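# Slide out the tray of the unbanded slide box

## Task

Push or pull the inner tray of the slide box that has no band so that several centimetres of it stick out past its sleeve, and let it stay that way on its own, with the robot no longer holding it in place. A tray that sticks out less than that counts for less, and more extension is better. The other slide box, the one with the band, must end up roughly where it started with its tray still fully closed, or the task is failed.

## Robot and tools

Robot: two six-joint arms with parallel grippers, named left_arm and right_arm. The names do not mean image sides. In the shared scene frame (metres) the origin sits on the table top between the arms, +z is up, +x runs out over the table, and left_arm is on the +y side. Base roots: left_arm at (+0.044, +0.284, 0), quat_wxyz (+0.996, 0, 0, -0.085); right_arm at (-0.040, -0.296, 0), quat_wxyz (+0.996, 0, 0, -0.084).

execute_actions takes "actions", a list holding one action, one wait, or nothing. An empty list ([]) only returns the current state. An action is {"rows": [...], "steps": n}, with n from 1 to 15 (default 15). Each control step lasts 1/30 s. Each row drives one step, and the final row repeats if rows run out before the steps do. A wait is {"steps": n} with n up to 300 and no rows. Your reply time counts toward the wait. Optional "pictures": true/false decides whether camera images come back; they do by default. A refused call moves nothing.

Each row is one flat list of 14 numbers, each in [-1, 1], covering both arms even if one stays idle. Order: left_arm waist, shoulder, elbow, wrist pitch, wrist yaw, wrist roll, gripper opening; then the same seven for right_arm. The six joint numbers are offsets, not poses. They count from the joint angles in the most recent result that lists them. Before any such result exists, and for later calls within the same reply, they count from wherever the arm is when the action begins. They do not count from the previous row. Scale: 1.0 equals 1.202 rad for the waist, 1.258 shoulder, 1.238 elbow, 2.073 wrist pitch, and 2.022 for wrist yaw and wrist roll. Stated joint ranges (rad): waist -2.618..3.054, shoulder 0..3.142, elbow 0..3.142, wrist pitch -1.571..1.571, wrist yaw -1.571..1.571, wrist roll -2.094..2.094. The true ends may differ by up to 0.036 rad. A request more than 0.036 rad beyond a stated end is refused. A request past the real end is cut off at that end and reported as "joint sent to its limit". That report may concern an earlier action, and no report does not prove there is room left. The opening number is absolute, not an offset: +1 is fully open (0.094 m between the pads) and -1 is shut.

Motion: each joint target stays within a set lead of the measured angle on every step. The leads are 0.202 rad waist, 0.258 shoulder, 0.238 elbow, 0.573 wrist pitch, and 0.522 for wrist yaw and roll. Large moves therefore take several steps. If the targets would put the gripper more than 70 mm from where it is, all of that arm's targets are pulled back toward the measured angles. Sending zeros does not hold an arm still; it can sag a little more with each action. To hold an arm, send offsets back to the angles you want in the first call of a reply and zeros in later calls, and increase the correction while a joint keeps falling short. Between calls the arms keep heading for the last target until they have nearly stopped, or until any step is HELD. After that, only a new action moves them further, though fingers already in motion finish moving.

Gripper: the fingers point along the gripper's +z axis and close along its y axis. end_effector_position is the point between the pads, about 1 cm behind the fingertips. The wrist camera mount adds bulk near the wrist. To grasp, command an opening below grip_measured: about 0.03 lower gives a firm grip, and a smaller gap gives a lighter one. Pad force tops out near 50-62 N per pad and is lower on very thin parts. Readings can be off by up to about 1 mm.

Result lines: the state line gives each gripper's position (m) and quat_wxyz in the scene frame. The printed position can be wrong, more so at long reach. "Joint positions" and "Joint velocities" list six joints per arm (rad, rad/s) plus the pad gap (m, m/s). grip_measured is the opening on the command scale. "joint command not followed" means a clearance check changed some joint targets, while the rest of the row still ran. HELD marks steps where your row was not fully sent. MOTOR HOT appears from 75 °C. An OVER-TEMPERATURE FAULT means an arm was stopped: at 90 °C for 10 s, or at 100 °C it drops its load and falls. Avoid long strenuous holding.

zoom_image: {"camera": one of cam_high, cam_low, cam_left_wrist, cam_right_wrist, "region": [x0, y0, x1, y1]}. The region is in pixels of that camera's latest image, with the origin at the top left, and is at most 504x504. All cameras are 672x504.

Release the tray first so the result stands without the robot.

Avoid: knocking anything off the table; moving the banded box or opening its tray; arms colliding or pressing on each other; slamming, dropping or pushing very hard. Brief outside tugs on held parts or loose objects can happen.

Each tool is called as a command line: name --argument value for each argument, lists and objects as JSON in quotes; but a table of rows of numbers goes row by row, as --pt "numbers of a row", without its own name.

## Session

execute_actions --actions '[]'

Scene clock: 0.00 s of 4170.00 s.
left_arm: end_effector_position=(+0.5079, +0.3384, +0.1329) grip_measured=+1.000 end_effector_quat_wxyz=(+0.102, +0.451, +0.858, +0.225) | right_arm: end_effector_position=(+0.3247, -0.2069, +0.2463) grip_measured=+1.000 end_effector_quat_wxyz=(-0.245, +0.651, -0.644, +0.318)
Joint positions: left_arm=[ 0.172  1.948  1.667 -0.884 -0.299  1.031  0.094] | right_arm=[ 0.584  1.343  1.273 -0.751  0.388 -1.32   0.094]
Joint velocities: left_arm=[ 0.012 -0.002  0.002  0.007  0.081  0.081  0.   ] | right_arm=[-0.012 -0.012 -0.017 -0.022 -0.095  0.081  0.   ]

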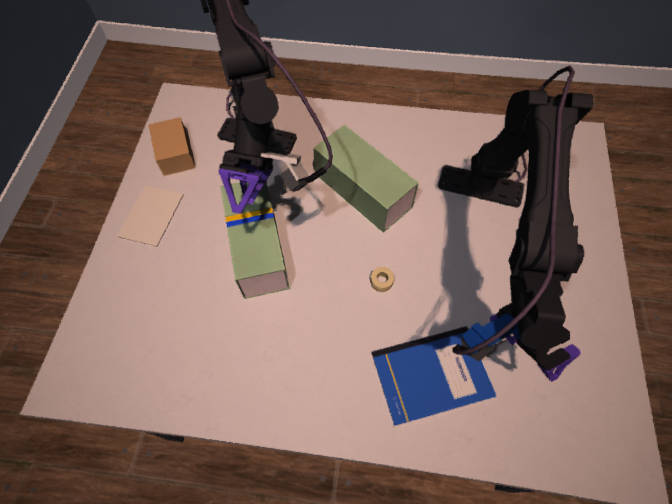

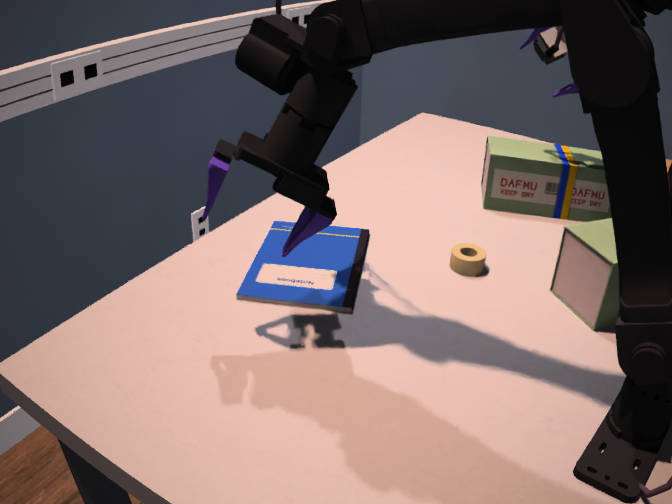

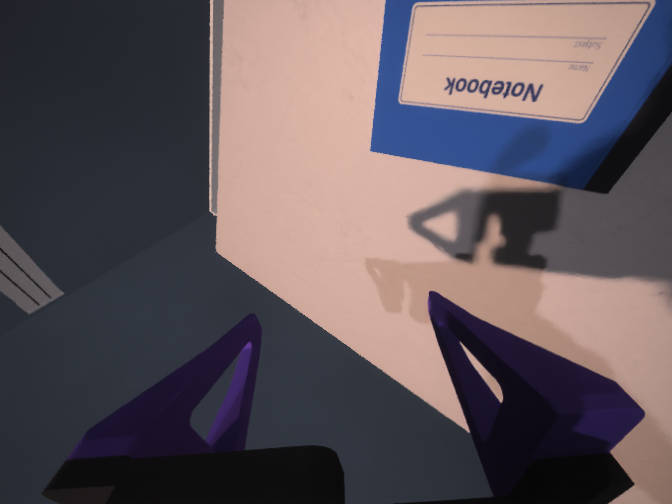

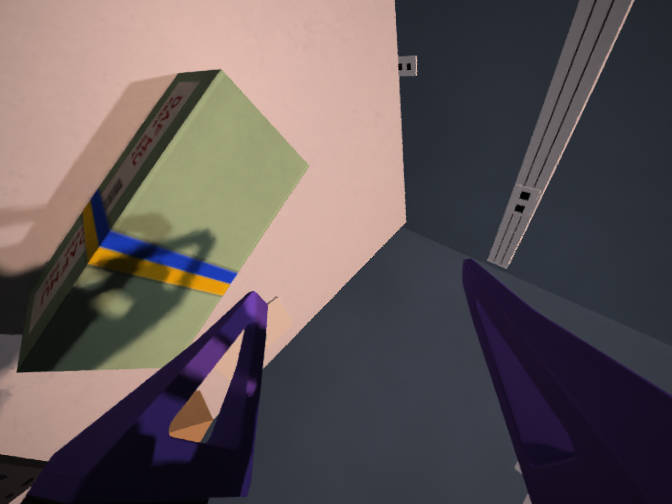

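zoom_image --camera "cam_high" --region '[200, 90, 460, 310]'

zoom_image --camera "cam_low" --region '[460, 120, 672, 350]'

Region (200, 90, 460, 310) of cam_high's 672x504 image, scaled by 1.938, with more detail than that image has; it fills the top 426 rows of this view, and the rest is white.

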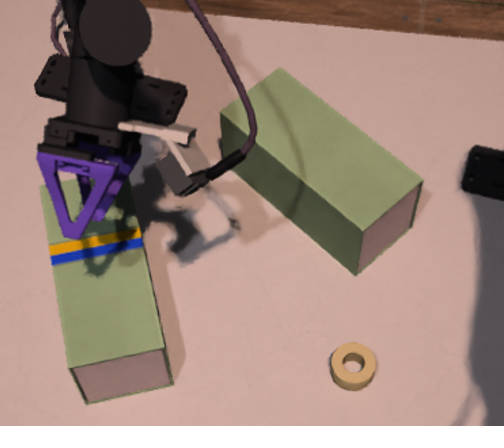

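Region (460, 120, 672, 350) of cam_low's 672x504 image, scaled by 2.191, with more detail than that image has; it fills the left 465 columns of this view, and the rest is white.

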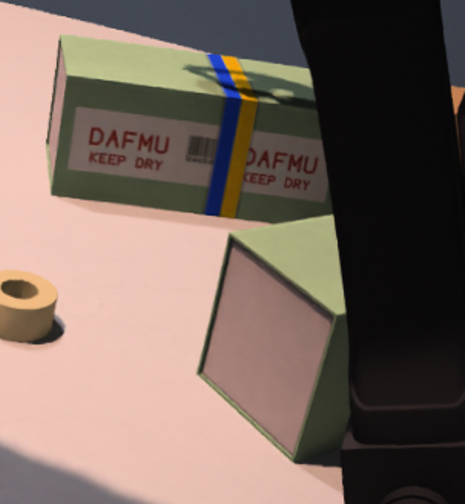

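execute_actions --actions '[{"rows":[[-0.4,-0.3,-0.158,-0.284,0.148,-0.056,1,-0.35,0,0,0,0,0,1]],"steps":15}]' --pictures false

Scene clock: 120.50 s of 4170.00 s.
left_arm: end_effector_position=(+0.3101, +0.1518, +0.1721) grip_measured=+1.000 end_effector_quat_wxyz=(+0.043, +0.655, +0.753, +0.030) | right_arm: end_effector_position=(+0.3297, -0.3682, +0.2482) grip_measured=+1.000 end_effector_quat_wxyz=(+0.172, -0.496, +0.767, -0.368)
Joint positions: left_arm=[-0.318  1.585  1.491 -1.378 -0.04   0.945  0.094] | right_arm=[ 0.155  1.343  1.273 -0.741  0.396 -1.322  0.094]
Joint velocities: left_arm=[-0.466 -0.291 -0.022 -0.696  0.476 -0.051  0.   ] | right_arm=[-0.002 -0.002 -0.007  0.037  0.037 -0.022  0.   ]
Steps of this call (steps 1 to 90: nothing new was sent; then 117.00 s passed at rest; steps 91 to 105: all 15 steps of this action). Readings (joint positions):
91: left_arm=[0.167 1.938 1.655 -0.894 -0.286 1.024] | right_arm=[0.558 1.343 1.273 -0.750 0.372 -1.321]
92: left_arm=[0.156 1.917 1.631 -0.927 -0.269 1.017] | right_arm=[0.501 1.343 1.273 -0.748 0.365 -1.322]
94: left_arm=[0.116 1.867 1.580 -1.012 -0.233 1.005] | right_arm=[0.355 1.343 1.273 -0.744 0.368 -1.322]
98: left_arm=[-0.013 1.747 1.513 -1.166 -0.163 0.982] | right_arm=[0.155 1.343 1.273 -0.741 0.396 -1.322]
105: the state above

execute_actions --actions '[{"rows":[[-0.71,-0.012,-0.015,-0.046,0.02,-0.014,1,0,0,0,0,0,0,1]],"steps":15}]' --pictures false

execute_actions --actions '[{"steps":20}]'

Scene clock: 124.87 s of 4170.00 s.
left_arm: end_effector_position=(+0.1000, +0.0160, +0.1701) grip_measured=+1.000 end_effector_quat_wxyz=(+0.006, +0.910, +0.415, -0.005) | right_arm: end_effector_position=(+0.3297, -0.3682, +0.2482) grip_measured=+1.000 end_effector_quat_wxyz=(+0.172, -0.496, +0.767, -0.368)
Joint positions: left_arm=[-1.192  1.576  1.479 -1.46   0.008  0.922  0.094] | right_arm=[ 0.155  1.343  1.273 -0.741  0.396 -1.322  0.094]
Joint velocities: left_arm=[ 0.022  0.007  0.007 -0.007 -0.037 -0.022  0.   ] | right_arm=[-0.007 -0.007  0.002 -0.037 -0.066  0.037  0.   ]
Steps of this call (steps 1 to 30: the robot went on to your last target; steps 31 to 90: nothing new was sent; then 0.87 s passed at rest; steps 91 to 105: all 15 steps of this action). Readings (joint positions):
91: left_arm=[-0.343 1.576 1.479 -1.460 -0.026 0.924] | right_arm=[0.155 1.343 1.273 -0.741 0.396 -1.322]
92: left_arm=[-0.393 1.576 1.479 -1.460 -0.031 0.923] | right_arm=[0.155 1.343 1.273 -0.741 0.396 -1.322]
94: left_arm=[-0.530 1.576 1.479 -1.460 -0.028 0.922] | right_arm=[0.155 1.343 1.273 -0.741 0.396 -1.322]
98: left_arm=[-0.829 1.576 1.479 -1.460 -0.018 0.922] | right_arm=[0.155 1.343 1.273 -0.741 0.396 -1.322]
105: the state above

Scene clock: 125.53 s of 4170.00 s.
left_arm: end_effector_position=(+0.1037, +0.0170, +0.1701) grip_measured=+1.000 end_effector_quat_wxyz=(+0.006, +0.908, +0.419, -0.002) | right_arm: end_effector_position=(+0.3297, -0.3682, +0.2482) grip_measured=+1.000 end_effector_quat_wxyz=(+0.172, -0.496, +0.767, -0.368)
Joint positions: left_arm=[-1.183  1.576  1.479 -1.461  0.     0.922  0.094] | right_arm=[ 0.155  1.343  1.273 -0.741  0.396 -1.322  0.094]
Joint velocities: left_arm=[ 0.007  0.002 -0.007  0.022  0.007 -0.022  0.   ] | right_arm=[-0.002  0.002  0.012 -0.007  0.066 -0.081  0.   ]
Steps of this call (steps 1 to 15: the robot went on to your last target; steps 16 to 20: nothing new was sent). Readings (joint positions):
1: left_arm=[-1.190 1.576 1.479 -1.461 0.007 0.922] | right_arm=[0.155 1.343 1.273 -0.741 0.396 -1.322]
2: left_arm=[-1.187 1.576 1.479 -1.461 0.005 0.922] | right_arm=[0.155 1.343 1.273 -0.741 0.396 -1.322]
4: left_arm=[-1.183 1.576 1.479 -1.461 0.003 0.922] | right_arm=[0.155 1.343 1.273 -0.741 0.396 -1.322]
8: left_arm=[-1.183 1.576 1.479 -1.461 0.001 0.922] | right_arm=[0.155 1.343 1.273 -0.741 0.396 -1.322]
20: the state above
All arms were judged still, so your last target was given up. Only a new action makes them travel on or press farther. Fingers that are still opening or closing keep moving.

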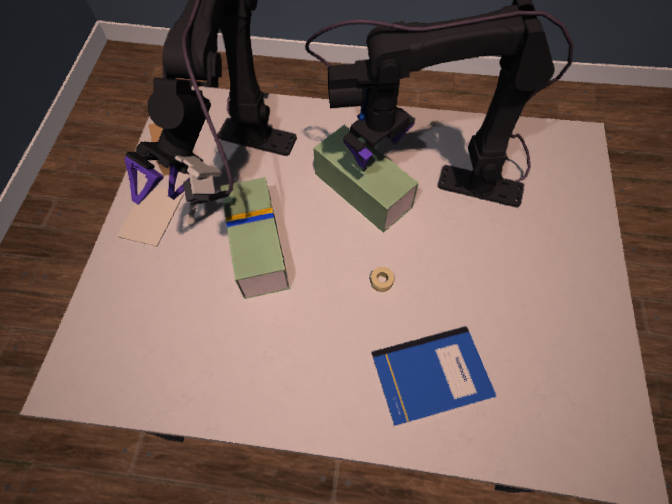

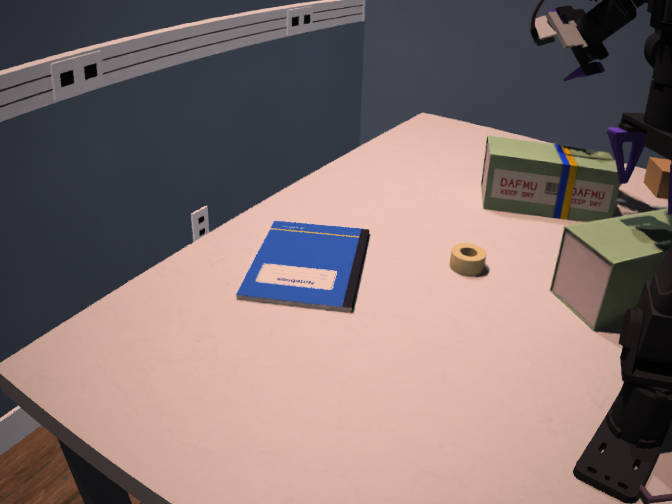

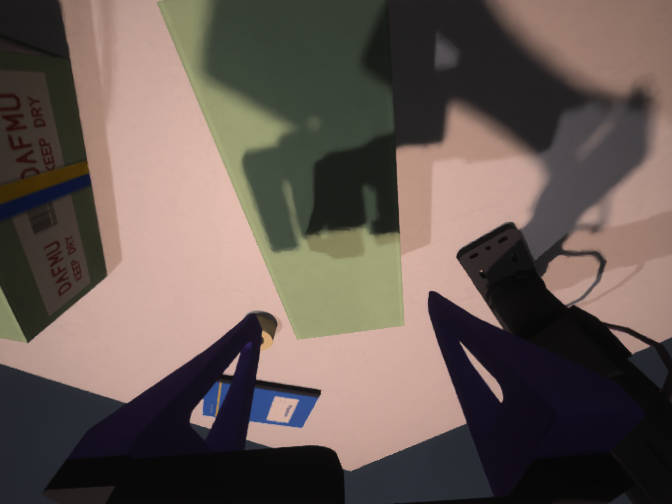

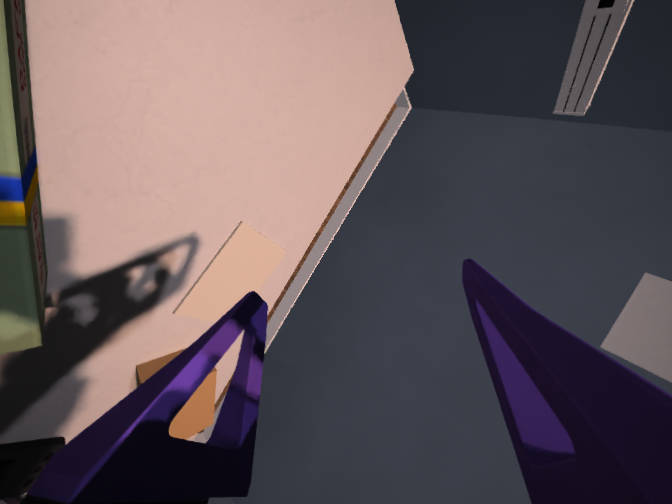

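execute_actions --actions '[{"rows":[[0,-0.009,-0.152,0.085,0,0,1,0,0,0,0,0,0,1]],"steps":15}]'

Scene clock: 144.67 s of 4170.00 s.
left_arm: end_effector_position=(+0.1023, +0.0243, +0.1197) grip_measured=+1.000 end_effector_quat_wxyz=(-0.015, +0.908, +0.419, +0.004) | right_arm: end_effector_position=(+0.3297, -0.3682, +0.2482) grip_measured=+1.000 end_effector_quat_wxyz=(+0.172, -0.496, +0.767, -0.368)
Joint positions: left_arm=[-1.183  1.582  1.284 -1.304 -0.001  0.922  0.094] | right_arm=[ 0.155  1.343  1.273 -0.741  0.396 -1.322  0.094]
Joint velocities: left_arm=[ 0.002 -0.022 -0.007 -0.022 -0.022  0.022  0.   ] | right_arm=[-0.002  0.002 -0.007 -0.022 -0.022 -0.051  0.   ]
Steps of this call (steps 1 to 90: nothing new was sent; then 15.63 s passed at rest; steps 91 to 105: all 15 steps of this action). Readings (joint positions):
91: left_arm=[-1.183 1.568 1.448 -1.427 0.000 0.922] | right_arm=[0.155 1.343 1.273 -0.741 0.396 -1.322]
92: left_arm=[-1.183 1.558 1.399 -1.389 0.000 0.922] | right_arm=[0.155 1.343 1.273 -0.741 0.396 -1.322]
94: left_arm=[-1.183 1.563 1.322 -1.362 0.000 0.922] | right_arm=[0.155 1.343 1.273 -0.741 0.396 -1.322]
98: left_arm=[-1.183 1.582 1.284 -1.333 -0.001 0.922] | right_arm=[0.155 1.343 1.273 -0.741 0.396 -1.322]
105: the state above

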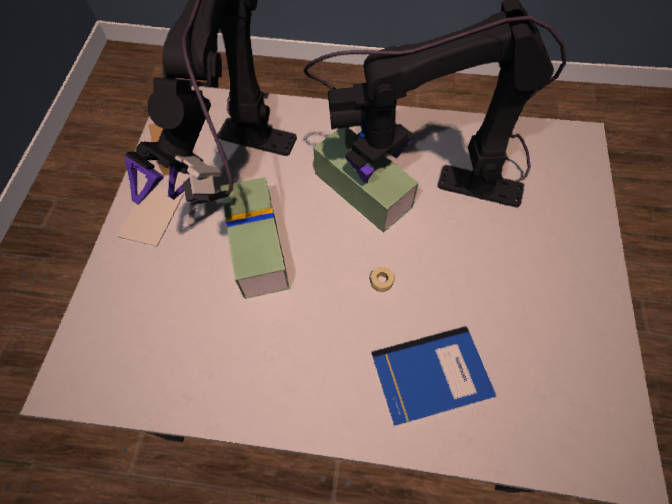

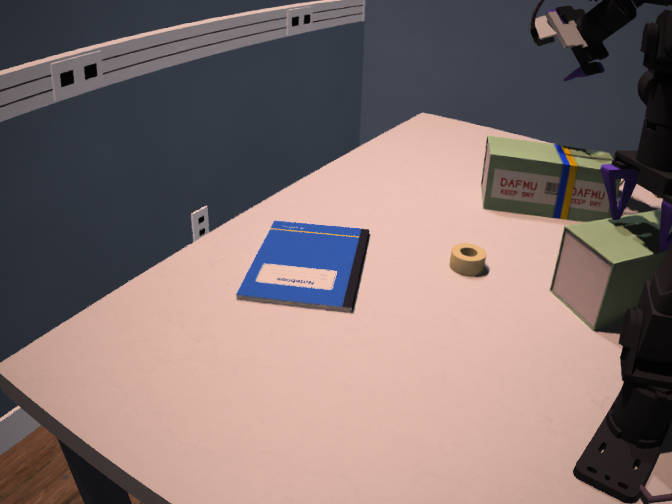

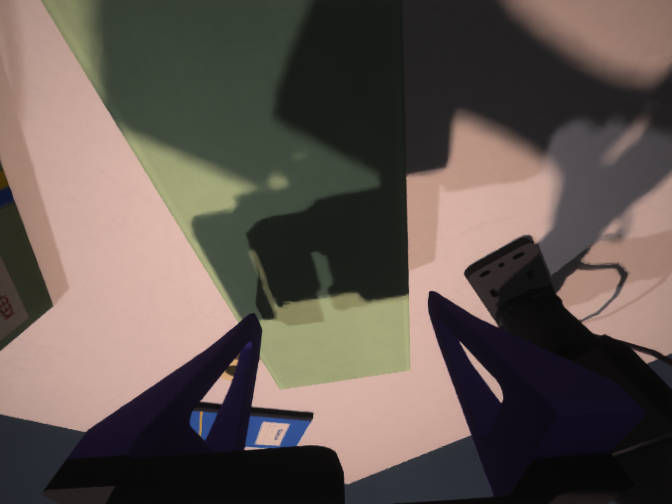

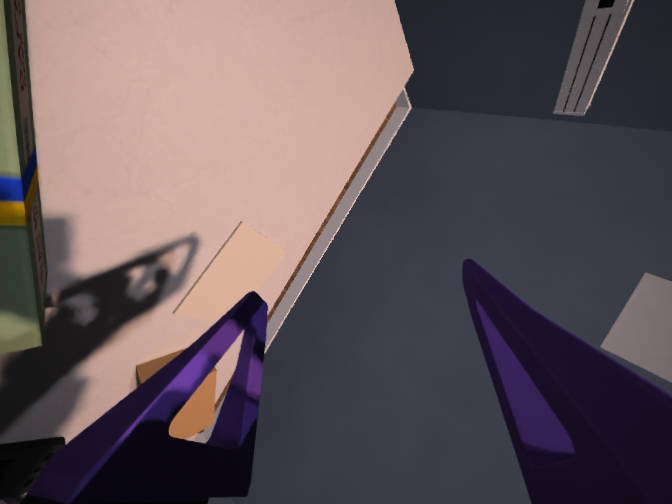

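execute_actions --actions '[{"rows":[[0,-0.125,-0.019,-0.049,0,-0.2,-1,0,-0.111,-0.142,-0.349,-0.196,0.92,0.28],[0.1,-0.125,-0.019,-0.049,0,-0.4,-1,0,-0.111,-0.142,-0.349,-0.196,0.92,0.28],[0.2,-0.125,-0.019,-0.049,0,-0.6,-1,0,-0.111,-0.142,-0.349,-0.196,0.92,0.28],[0.9,-0.125,-0.019,-0.049,0,-1,-1,0,-0.111,-0.142,-0.349,-0.196,0.92,0.28]],"steps":15}]' --pictures false

execute_actions --actions '[{"steps":30}]' --pictures false

Scene clock: 255.53 s of 4170.00 s.
left_arm: end_effector_position=(+0.2661, +0.1884, +0.1487) grip_measured=-0.985 end_effector_quat_wxyz=(+0.012, -0.064, +0.998, -0.007) | right_arm: end_effector_position=(+0.1508, -0.3040, +0.1491) grip_measured=+0.282 end_effector_quat_wxyz=(+0.019, -0.067, +0.997, -0.021)
Joint positions: left_arm=[-0.24   1.433  1.26  -1.37   0.002 -0.538  0.001] | right_arm=[ 0.154  1.224  1.104 -1.409  0.038 -0.149  0.06 ]
Joint velocities: left_arm=[ 2.127 -0.012 -0.002 -0.022 -0.081 -2.835  0.001] | right_arm=[ 0.002 -0.012  0.002 -0.359 -0.183  2.733 -0.001]
Steps of this call (steps 1 to 15: the robot went on to your last target; steps 16 to 90: nothing new was sent; then 107.37 s passed at rest; steps 91 to 105: all 15 steps of this action). Readings (joint positions):
91: left_arm=[-1.183 1.567 1.278 -1.301 -0.001 0.856] | right_arm=[0.154 1.336 1.264 -0.758 0.369 -1.280]
92: left_arm=[-1.170 1.540 1.266 -1.312 0.005 0.760] | right_arm=[0.154 1.320 1.243 -0.796 0.334 -1.230]
94: left_arm=[-1.067 1.478 1.260 -1.347 0.013 0.562] | right_arm=[0.154 1.287 1.198 -0.903 0.271 -1.127]
98: left_arm=[-0.766 1.432 1.260 -1.368 0.005 0.162] | right_arm=[0.154 1.248 1.133 -1.151 0.153 -0.847]
105: the state above

Scene clock: 256.53 s of 4170.00 s.
left_arm: end_effector_position=(+0.2723, +0.2239, +0.1486) grip_measured=-0.985 end_effector_quat_wxyz=(+0.002, -0.402, +0.916, -0.002) | right_arm: end_effector_position=(+0.1402, -0.2980, +0.1488) grip_measured=+0.282 end_effector_quat_wxyz=(+0.000, +0.269, +0.963, -0.003)
Joint positions: left_arm=[-0.092  1.433  1.26  -1.393  0.    -1.091  0.001] | right_arm=[ 0.154  1.224  1.104 -1.452  0.005  0.53   0.06 ]
Joint velocities: left_arm=[-0.012 -0.012 -0.002 -0.022  0.007  0.007  0.   ] | right_arm=[-0.012 -0.017 -0.007 -0.007 -0.051  0.051  0.   ]
Steps of this call (steps 1 to 30: the robot went on to your last target). Readings (joint positions):
1: left_arm=[-0.173 1.433 1.260 -1.370 -0.001 -0.639] | right_arm=[0.154 1.224 1.104 -1.419 0.032 -0.049]
2: left_arm=[-0.126 1.433 1.260 -1.372 -0.007 -0.730] | right_arm=[0.154 1.224 1.104 -1.427 0.027 0.051]
4: left_arm=[-0.092 1.433 1.260 -1.380 -0.012 -0.863] | right_arm=[0.154 1.224 1.104 -1.438 0.020 0.223]
8: left_arm=[-0.092 1.433 1.260 -1.390 -0.005 -0.999] | right_arm=[0.154 1.224 1.104 -1.448 0.012 0.407]
30: the state above

execute_actions --actions '[{"rows":[[0,0,0,0,0,0,-1,1,-0.03,0,-0.006,0,0,0.28]],"steps":15}]' --pictures false

execute_actions --actions '[{"rows":[[0,0,0,0,0,0,-1,0.2,0,0,0,0,0,0.28]],"steps":15}]'

Scene clock: 260.37 s of 4170.00 s.
left_arm: end_effector_position=(+0.2722, +0.2237, +0.1486) grip_measured=-0.985 end_effector_quat_wxyz=(+0.002, -0.402, +0.916, -0.002) | right_arm: end_effector_position=(+0.0438, -0.1361, +0.1508) grip_measured=+0.282 end_effector_quat_wxyz=(+0.005, -0.272, +0.962, +0.004)
Joint positions: left_arm=[-0.092  1.433  1.26  -1.393  0.001 -1.091  0.001] | right_arm=[ 1.251  1.211  1.104 -1.451  0.002  0.532  0.06 ]
Joint velocities: left_arm=[ 0.027 -0.012  0.007  0.051  0.007 -0.139  0.   ] | right_arm=[ 1.956  0.002 -0.017  0.007 -0.139 -0.081 -0.   ]
Steps of this call (steps 1 to 15: the robot went on to your last target; steps 16 to 90: nothing new was sent; then 0.33 s passed at rest; steps 91 to 105: all 15 steps of this action). Readings (joint positions):
91: left_arm=[-0.092 1.433 1.260 -1.393 0.000 -1.091] | right_arm=[0.189 1.222 1.104 -1.452 0.019 0.532]
92: left_arm=[-0.092 1.433 1.260 -1.393 0.000 -1.091] | right_arm=[0.260 1.219 1.104 -1.452 0.019 0.532]
94: left_arm=[-0.092 1.433 1.260 -1.393 0.001 -1.091] | right_arm=[0.414 1.213 1.104 -1.451 0.014 0.532]
98: left_arm=[-0.092 1.433 1.260 -1.393 0.001 -1.091] | right_arm=[0.720 1.211 1.104 -1.451 0.008 0.532]
105: the state above

Scene clock: 260.87 s of 4170.00 s.
left_arm: end_effector_position=(+0.2722, +0.2235, +0.1486) grip_measured=-0.985 end_effector_quat_wxyz=(+0.001, -0.402, +0.916, -0.002) | right_arm: end_effector_position=(+0.0029, -0.1199, +0.1508) grip_measured=+0.282 end_effector_quat_wxyz=(+0.001, -0.383, +0.924, +0.009)
Joint positions: left_arm=[-0.092  1.433  1.26  -1.393  0.002 -1.091  0.001] | right_arm=[ 1.486  1.211  1.104 -1.448 -0.008  0.532  0.06 ]
Joint velocities: left_arm=[ 0.012  0.012  0.002 -0.007  0.081 -0.051 -0.   ] | right_arm=[-0.017 -0.007  0.012 -0.022 -0.022 -0.051 -0.   ]
Steps of this call (steps 1 to 15: all 15 steps of this action). Readings (joint positions):
1: left_arm=[-0.092 1.433 1.260 -1.393 0.002 -1.091] | right_arm=[1.323 1.211 1.104 -1.451 0.003 0.532]
2: left_arm=[-0.092 1.433 1.260 -1.393 0.002 -1.091] | right_arm=[1.393 1.211 1.104 -1.449 0.001 0.532]
4: left_arm=[-0.092 1.433 1.260 -1.393 0.002 -1.091] | right_arm=[1.472 1.211 1.104 -1.448 -0.008 0.532]
8: left_arm=[-0.092 1.433 1.260 -1.393 0.002 -1.091] | right_arm=[1.486 1.211 1.104 -1.448 -0.008 0.532]
15: the state above

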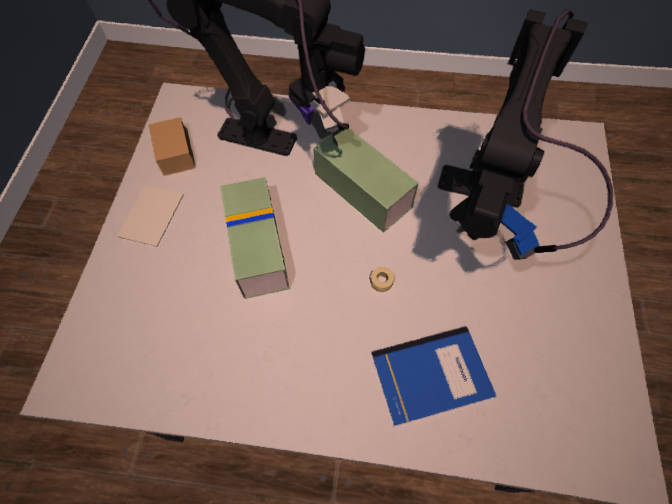

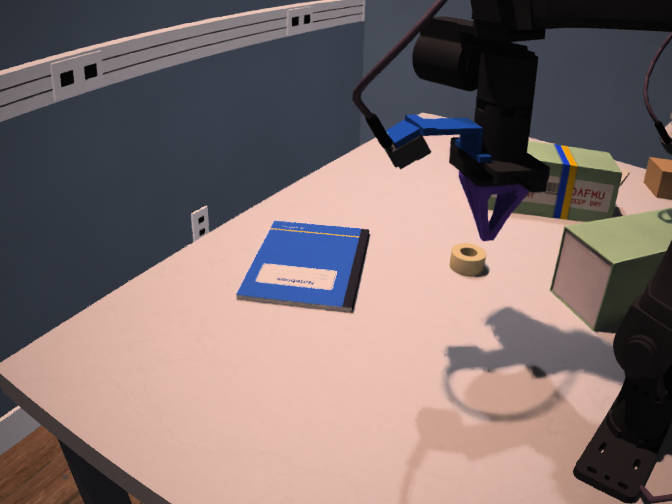

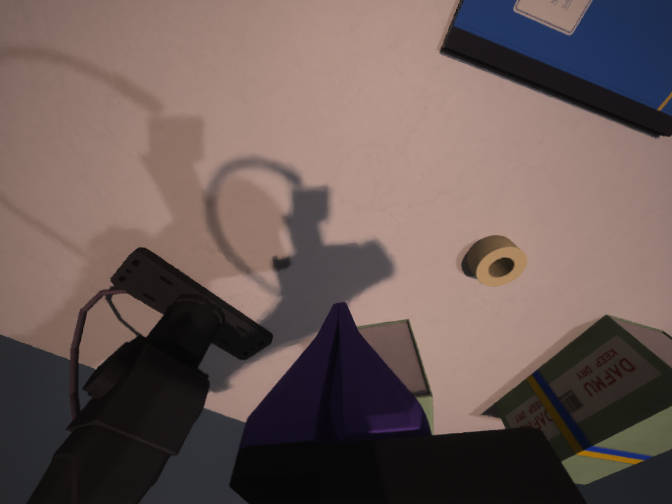

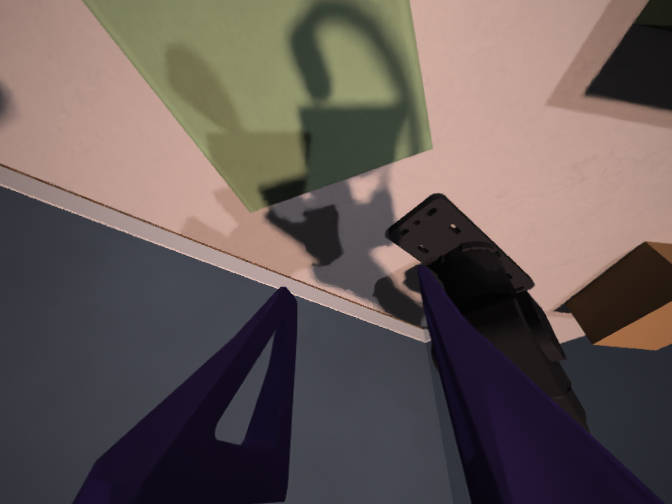

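execute_actions --actions '[{"rows":[[0,0,0,0,0,0,-1,0.09,0,0,0,0,0,0.28],[0,0,0,0,0,0,-1,0.09,0,0,0,0,0,0.28],[0,0,0,0,0,0,-1,0.09,0,0,0,0,0,0.28],[0,0,0,0,0,0,-1,0.09,0,0,0,0,0,0.28],[0,0,0,0,0,0,-1,0.09,0.005,-0.08,0.05,0,0,0.28],[0,0,0,0,0,0,-1,0.09,0.01,-0.16,0.1,0,0,0.28],[0,0,0,0,0,0,-1,0.09,0.015,-0.233,0.141,0,0,0.28]],"steps":15}]'

Scene clock: 275.33 s of 4170.00 s.
left_arm: end_effector_position=(+0.2721, +0.2233, +0.1486) grip_measured=-0.985 end_effector_quat_wxyz=(+0.001, -0.402, +0.916, -0.003) | right_arm: end_effector_position=(-0.0174, -0.1318, +0.0721) grip_measured=+0.282 end_effector_quat_wxyz=(-0.022, -0.428, +0.903, -0.025)
Joint positions: left_arm=[-0.092  1.433  1.26  -1.393  0.004 -1.091  0.001] | right_arm=[ 1.586  1.24   0.807 -1.204 -0.009  0.533  0.06 ]
Joint velocities: left_arm=[-0.002 -0.017  0.007 -0.007  0.081 -0.037 -0.   ] | right_arm=[-0.007  0.002  0.002  0.198 -0.007 -0.007 -0.   ]
Steps of this call (steps 1 to 15: the robot went on to your last target; steps 16 to 90: nothing new was sent; then 10.97 s passed at rest; steps 91 to 105: all 15 steps of this action). Readings (joint positions):
91: left_arm=[-0.092 1.433 1.260 -1.393 0.003 -1.091] | right_arm=[1.503 1.211 1.104 -1.448 -0.002 0.533]
92: left_arm=[-0.092 1.433 1.260 -1.393 0.003 -1.091] | right_arm=[1.536 1.211 1.104 -1.448 -0.003 0.533]
94: left_arm=[-0.092 1.433 1.260 -1.393 0.003 -1.091] | right_arm=[1.578 1.211 1.104 -1.448 -0.008 0.533]
98: left_arm=[-0.092 1.433 1.260 -1.393 0.004 -1.091] | right_arm=[1.586 1.212 0.920 -1.292 -0.009 0.533]
105: the state above

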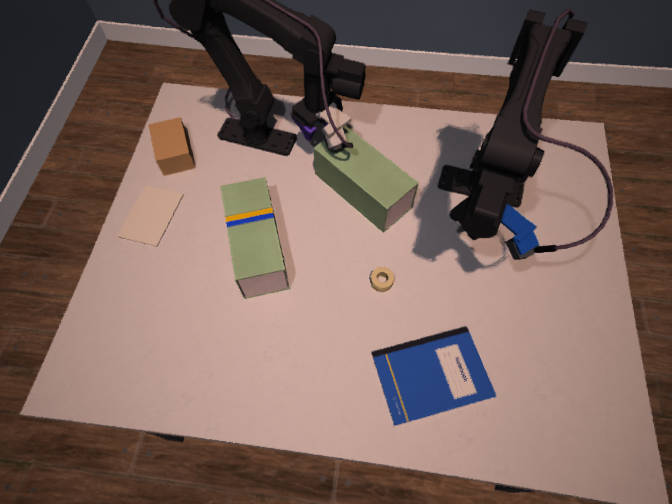

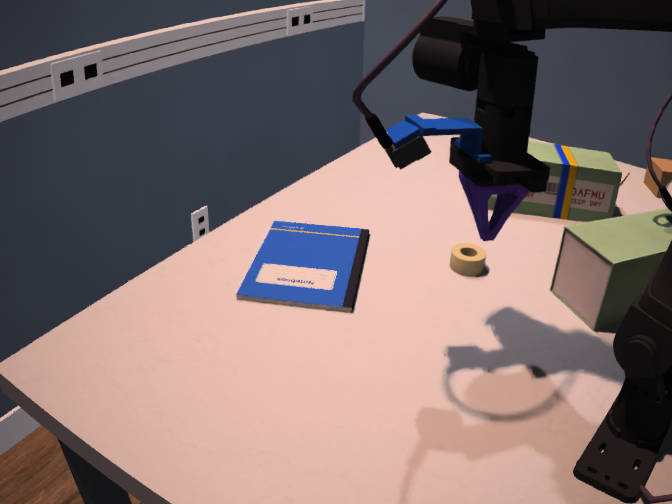

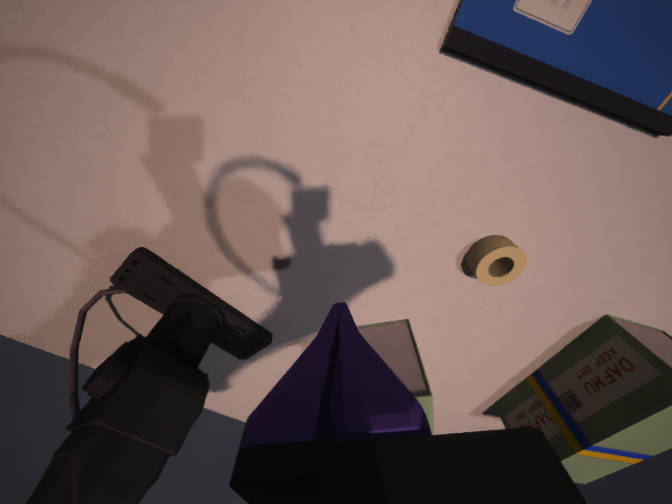

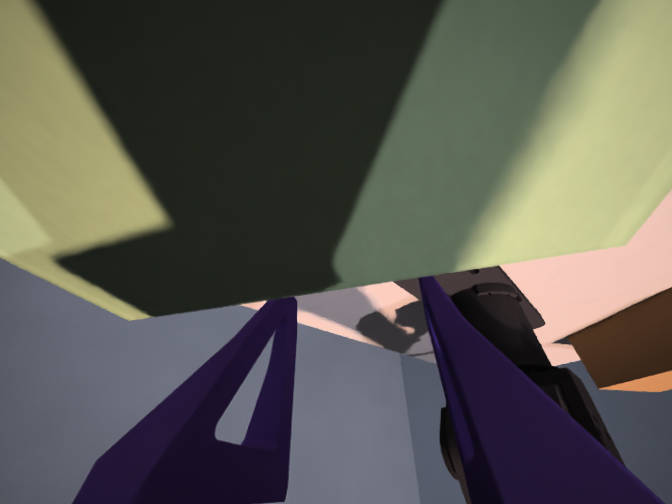

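execute_actions --actions '[{"rows":[[0,0,0,0,0,0,-1,-0.01,0.01,0.015,0.05,0,-0.01,0.28],[0,0,0,0,0,0,-1,-0.03,0.025,0.025,0.08,0,-0.02,0.28],[0,0,0,0,0,0,-1,-0.045,0.04,0.035,0.095,0,-0.03,0.28],[0,0,0,0,0,0,-1,-0.06,0.055,0.045,0.1,0,-0.04,0.28],[0,0,0,0,0,0,-1,-0.075,0.07,0.055,0.103,0,-0.05,0.28],[0,0,0,0,0,0,-1,-0.09,0.08,0.065,0.106,0,-0.055,0.28],[0,0,0,0,0,0,-1,-0.105,0.09,0.075,0.106,0,-0.06,0.28],[0,0,0,0,0,0,-1,-0.12,0.103,0.083,0.106,0,-0.07,0.28],[0,0,0,0,0,0,-1,-0.133,0.115,0.092,0.106,0,-0.078,0.28]],"steps":15}]'

Scene clock: 292.20 s of 4170.00 s.
left_arm: end_effector_position=(+0.2721, +0.2231, +0.1486) grip_measured=-0.985 end_effector_quat_wxyz=(+0.000, -0.402, +0.916, -0.003) | right_arm: end_effector_position=(+0.0263, -0.0720, +0.0699) grip_measured=+0.282 end_effector_quat_wxyz=(+0.020, -0.419, +0.907, +0.034)
Joint positions: left_arm=[-0.092  1.433  1.26  -1.393  0.005 -1.091  0.001] | right_arm=[ 1.434  1.377  0.896 -1.013 -0.016  0.4    0.06 ]
Joint velocities: left_arm=[ 0.012 -0.007 -0.012 -0.007 -0.037 -0.022 -0.001] | right_arm=[ 0.007 -0.007  0.027 -0.007 -0.007 -0.183 -0.001]
Steps of this call (steps 1 to 30: the robot went on to your last target; steps 31 to 90: nothing new was sent; then 13.37 s passed at rest; steps 91 to 105: all 15 steps of this action). Readings (joint positions):
91: left_arm=[-0.092 1.433 1.260 -1.393 0.004 -1.091] | right_arm=[1.586 1.240 0.807 -1.162 -0.009 0.531]
92: left_arm=[-0.092 1.433 1.260 -1.393 0.004 -1.091] | right_arm=[1.581 1.243 0.807 -1.148 -0.010 0.525]
94: left_arm=[-0.092 1.433 1.260 -1.393 0.004 -1.091] | right_arm=[1.553 1.266 0.819 -1.109 -0.011 0.506]
98: left_arm=[-0.092 1.433 1.260 -1.393 0.005 -1.091] | right_arm=[1.483 1.335 0.867 -1.058 -0.016 0.455]
105: the state above

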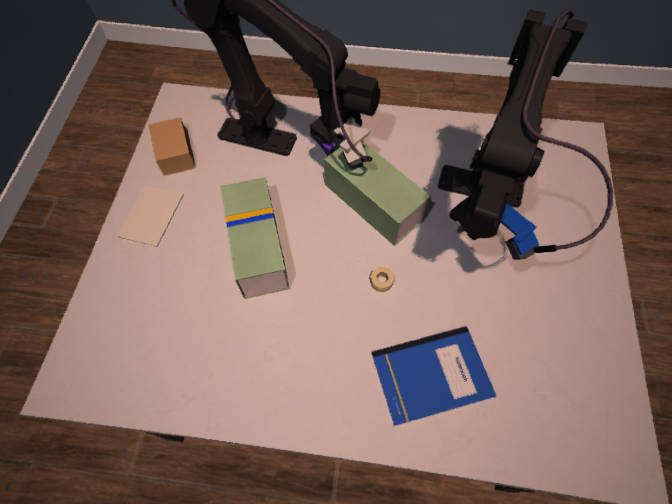

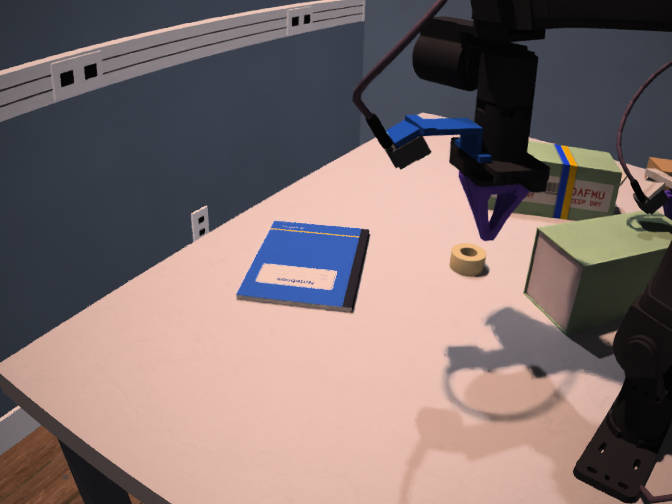

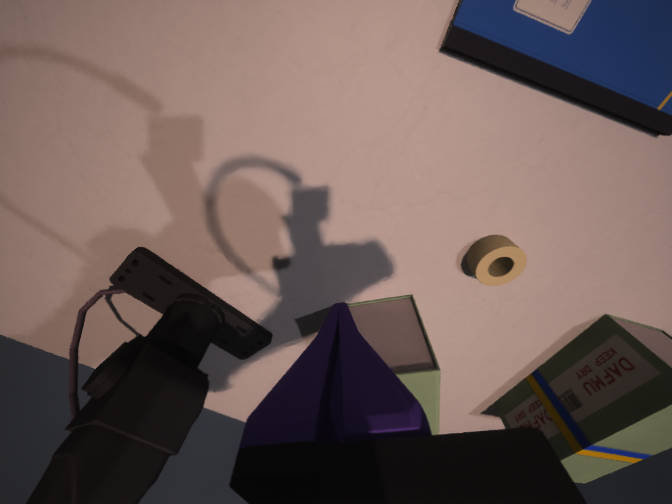

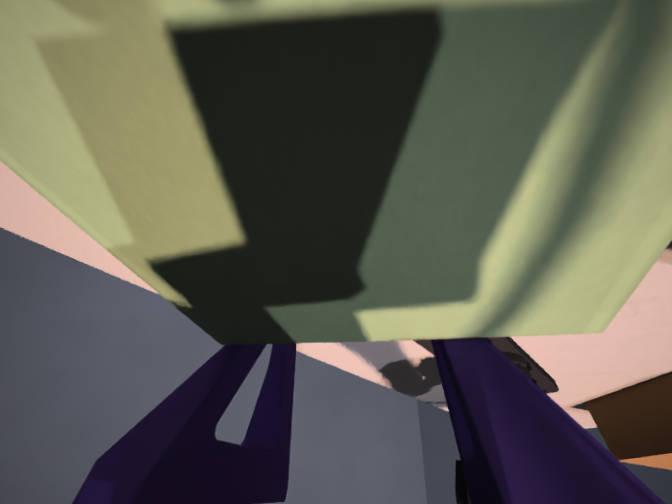

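execute_actions --actions '[{"rows":[[0,0,0,0,0,0,-1,-0.01,0.02,0.04,0,0,-0.01,0.28],[0,0,0,0,0,0,-1,-0.015,0.04,0.06,0,0,-0.01,0.28],[0,0,0,0,0,0,-1,-0.02,0.06,0.08,0.01,0,-0.02,0.28],[0,0,0,0,0,0,-1,-0.03,0.08,0.1,0.01,0,-0.02,0.28],[0,0,0,0,0,0,-1,-0.04,0.1,0.12,0.01,0,-0.03,0.28],[0,0,0,0,0,0,-1,-0.045,0.12,0.14,0.015,0,-0.03,0.28],[0,0,0,0,0,0,-1,-0.05,0.14,0.16,0.015,0,-0.04,0.28],[0,0,0,0,0,0,-1,-0.06,0.16,0.18,0.02,0,-0.04,0.28],[0,0,0,0,0,0,-1,-0.065,0.18,0.2,0.02,0,-0.05,0.28],[0,0,0,0,0,0,-1,-0.07,0.195,0.215,0.02,0,-0.05,0.28],[0,0,0,0,0,0,-1,-0.077,0.21,0.228,0.022,0,-0.054,0.28]],"steps":15}]'

Scene clock: 298.97 s of 4170.00 s.
left_arm: end_effector_position=(+0.2720, +0.2229, +0.1486) grip_measured=-0.985 end_effector_quat_wxyz=(+0.000, -0.402, +0.916, -0.004) | right_arm: end_effector_position=(+0.0728, -0.0090, +0.0756) grip_measured=+0.282 end_effector_quat_wxyz=(+0.032, -0.420, +0.906, +0.043)
Joint positions: left_arm=[-0.092  1.433  1.26  -1.393  0.006 -1.091  0.001] | right_arm=[ 1.349  1.634  1.155 -0.986 -0.02   0.315  0.06 ]
Joint velocities: left_arm=[-0.007 -0.017  0.022  0.022 -0.007 -0.022  0.001] | right_arm=[-0.012 -0.012  0.002  0.037  0.051 -0.095  0.001]
Steps of this call (steps 1 to 30: the robot went on to your last target; steps 31 to 90: nothing new was sent; then 3.27 s passed at rest; steps 91 to 105: all 15 steps of this action). Readings (joint positions):
91: left_arm=[-0.092 1.433 1.260 -1.393 0.005 -1.091] | right_arm=[1.434 1.379 0.901 -1.017 -0.016 0.390]
92: left_arm=[-0.092 1.433 1.260 -1.393 0.005 -1.091] | right_arm=[1.433 1.388 0.912 -1.026 -0.017 0.390]
94: left_arm=[-0.092 1.433 1.260 -1.393 0.005 -1.091] | right_arm=[1.424 1.423 0.952 -1.038 -0.019 0.386]
98: left_arm=[-0.092 1.433 1.260 -1.393 0.005 -1.091] | right_arm=[1.388 1.526 1.054 -1.031 -0.020 0.359]
105: the state above

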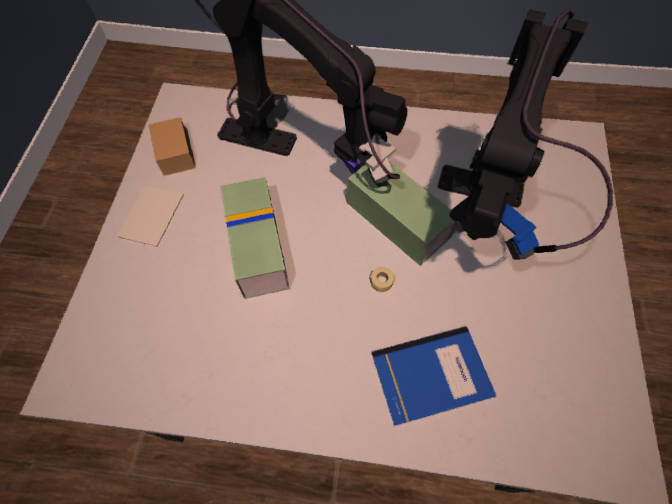

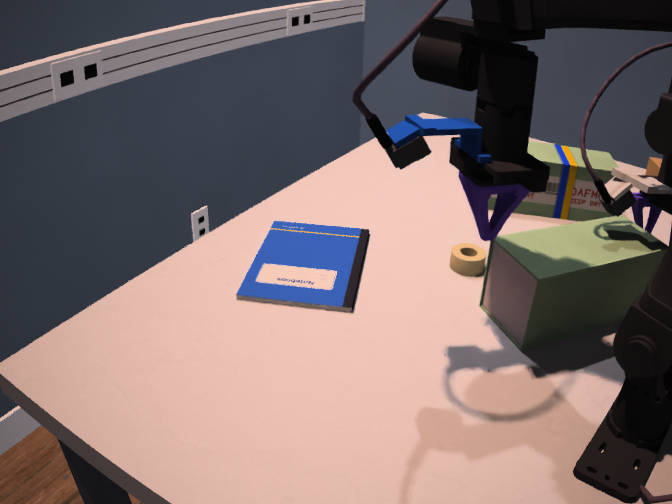

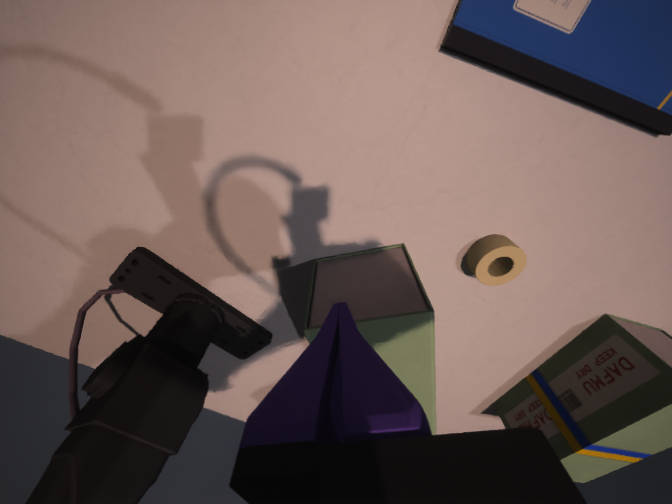

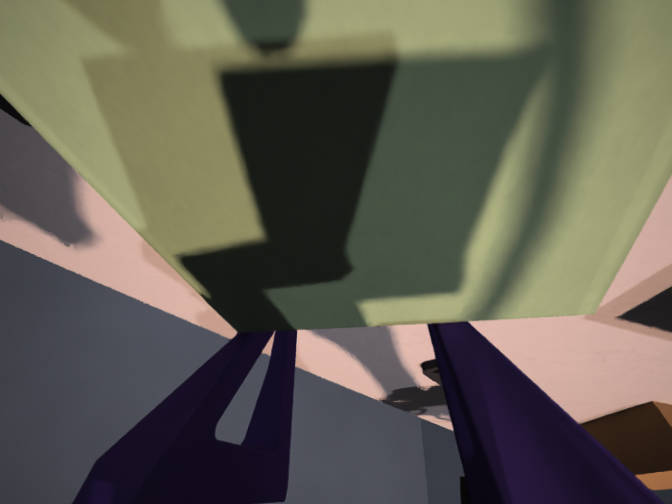

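execute_actions --actions '[{"rows":[[0,0,0,0,0,0,-1,-0.005,0.02,0.045,0,0,0,0.28],[0,0,0,0,0,0,-1,-0.01,0.045,0.07,0,0,-0.01,0.28],[0,0,0,0,0,0,-1,-0.015,0.065,0.095,0,0,-0.01,0.28],[0,0,0,0,0,0,-1,-0.02,0.09,0.12,-0.01,0,-0.02,0.28],[0,0,0,0,0,0,-1,-0.025,0.11,0.15,-0.01,0,-0.02,0.28],[0,0,0,0,0,0,-1,-0.03,0.13,0.175,-0.01,0,-0.02,0.28],[0,0,0,0,0,0,-1,-0.035,0.15,0.2,-0.015,0,-0.03,0.28],[0,0,0,0,0,0,-1,-0.04,0.175,0.225,-0.015,0,-0.03,0.28],[0,0,0,0,0,0,-1,-0.045,0.2,0.25,-0.02,0,-0.04,0.28],[0,0,0,0,0,0,-1,-0.05,0.22,0.28,-0.02,0,-0.04,0.28],[0,0,0,0,0,0,-1,-0.055,0.24,0.305,-0.02,0,-0.04,0.28]],"steps":15}]'

Scene clock: 308.43 s of 4170.00 s.
left_arm: end_effector_position=(+0.2720, +0.2227, +0.1486) grip_measured=-0.985 end_effector_quat_wxyz=(-0.000, -0.402, +0.916, -0.004) | right_arm: end_effector_position=(+0.1258, +0.0596, +0.0739) grip_measured=+0.282 end_effector_quat_wxyz=(+0.042, -0.421, +0.905, +0.048)
Joint positions: left_arm=[-0.092  1.433  1.26  -1.393  0.007 -1.091  0.001] | right_arm=[ 1.29   1.93   1.508 -1.023 -0.022  0.251  0.06 ]
Joint velocities: left_arm=[ 0.012  0.012 -0.002  0.007  0.007 -0.007 -0.   ] | right_arm=[-0.032  0.061  0.002  0.022  0.007 -0.066 -0.001]
Steps of this call (steps 1 to 15: the robot went on to your last target; steps 16 to 90: nothing new was sent; then 5.97 s passed at rest; steps 91 to 105: all 15 steps of this action). Readings (joint positions):
91: left_arm=[-0.092 1.433 1.260 -1.393 0.006 -1.091] | right_arm=[1.349 1.636 1.161 -0.992 -0.020 0.306]
92: left_arm=[-0.092 1.433 1.260 -1.393 0.006 -1.091] | right_arm=[1.349 1.646 1.176 -1.003 -0.020 0.306]
94: left_arm=[-0.092 1.433 1.260 -1.393 0.006 -1.091] | right_arm=[1.345 1.685 1.227 -1.025 -0.021 0.304]
98: left_arm=[-0.092 1.433 1.260 -1.393 0.007 -1.091] | right_arm=[1.324 1.796 1.359 -1.036 -0.022 0.286]
105: the state above

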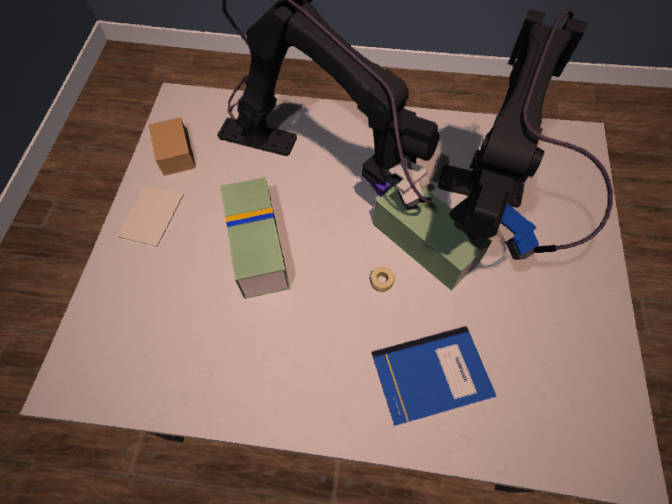

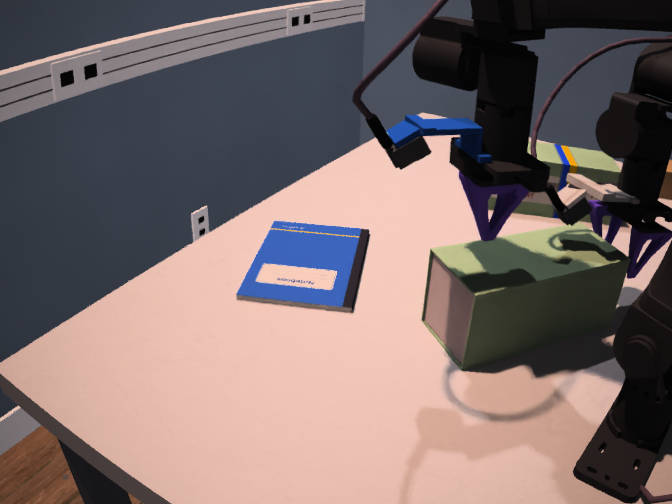

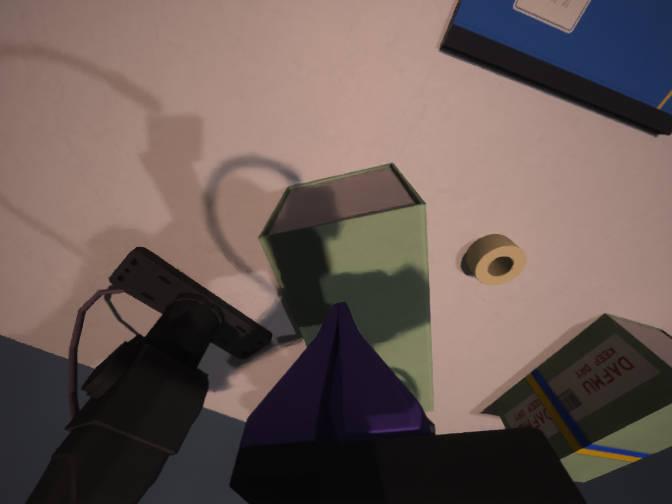

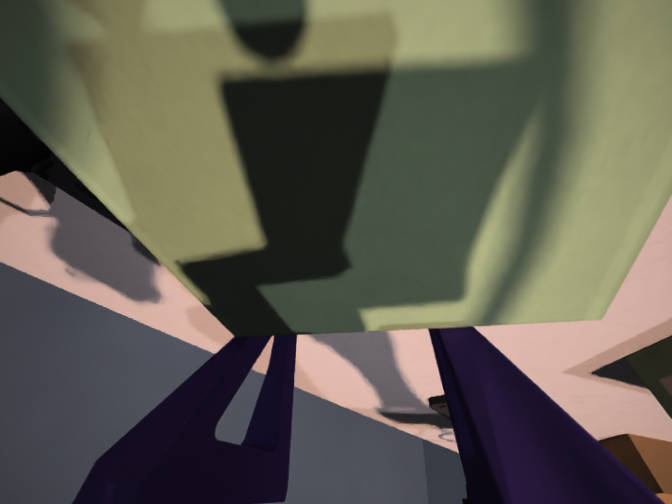

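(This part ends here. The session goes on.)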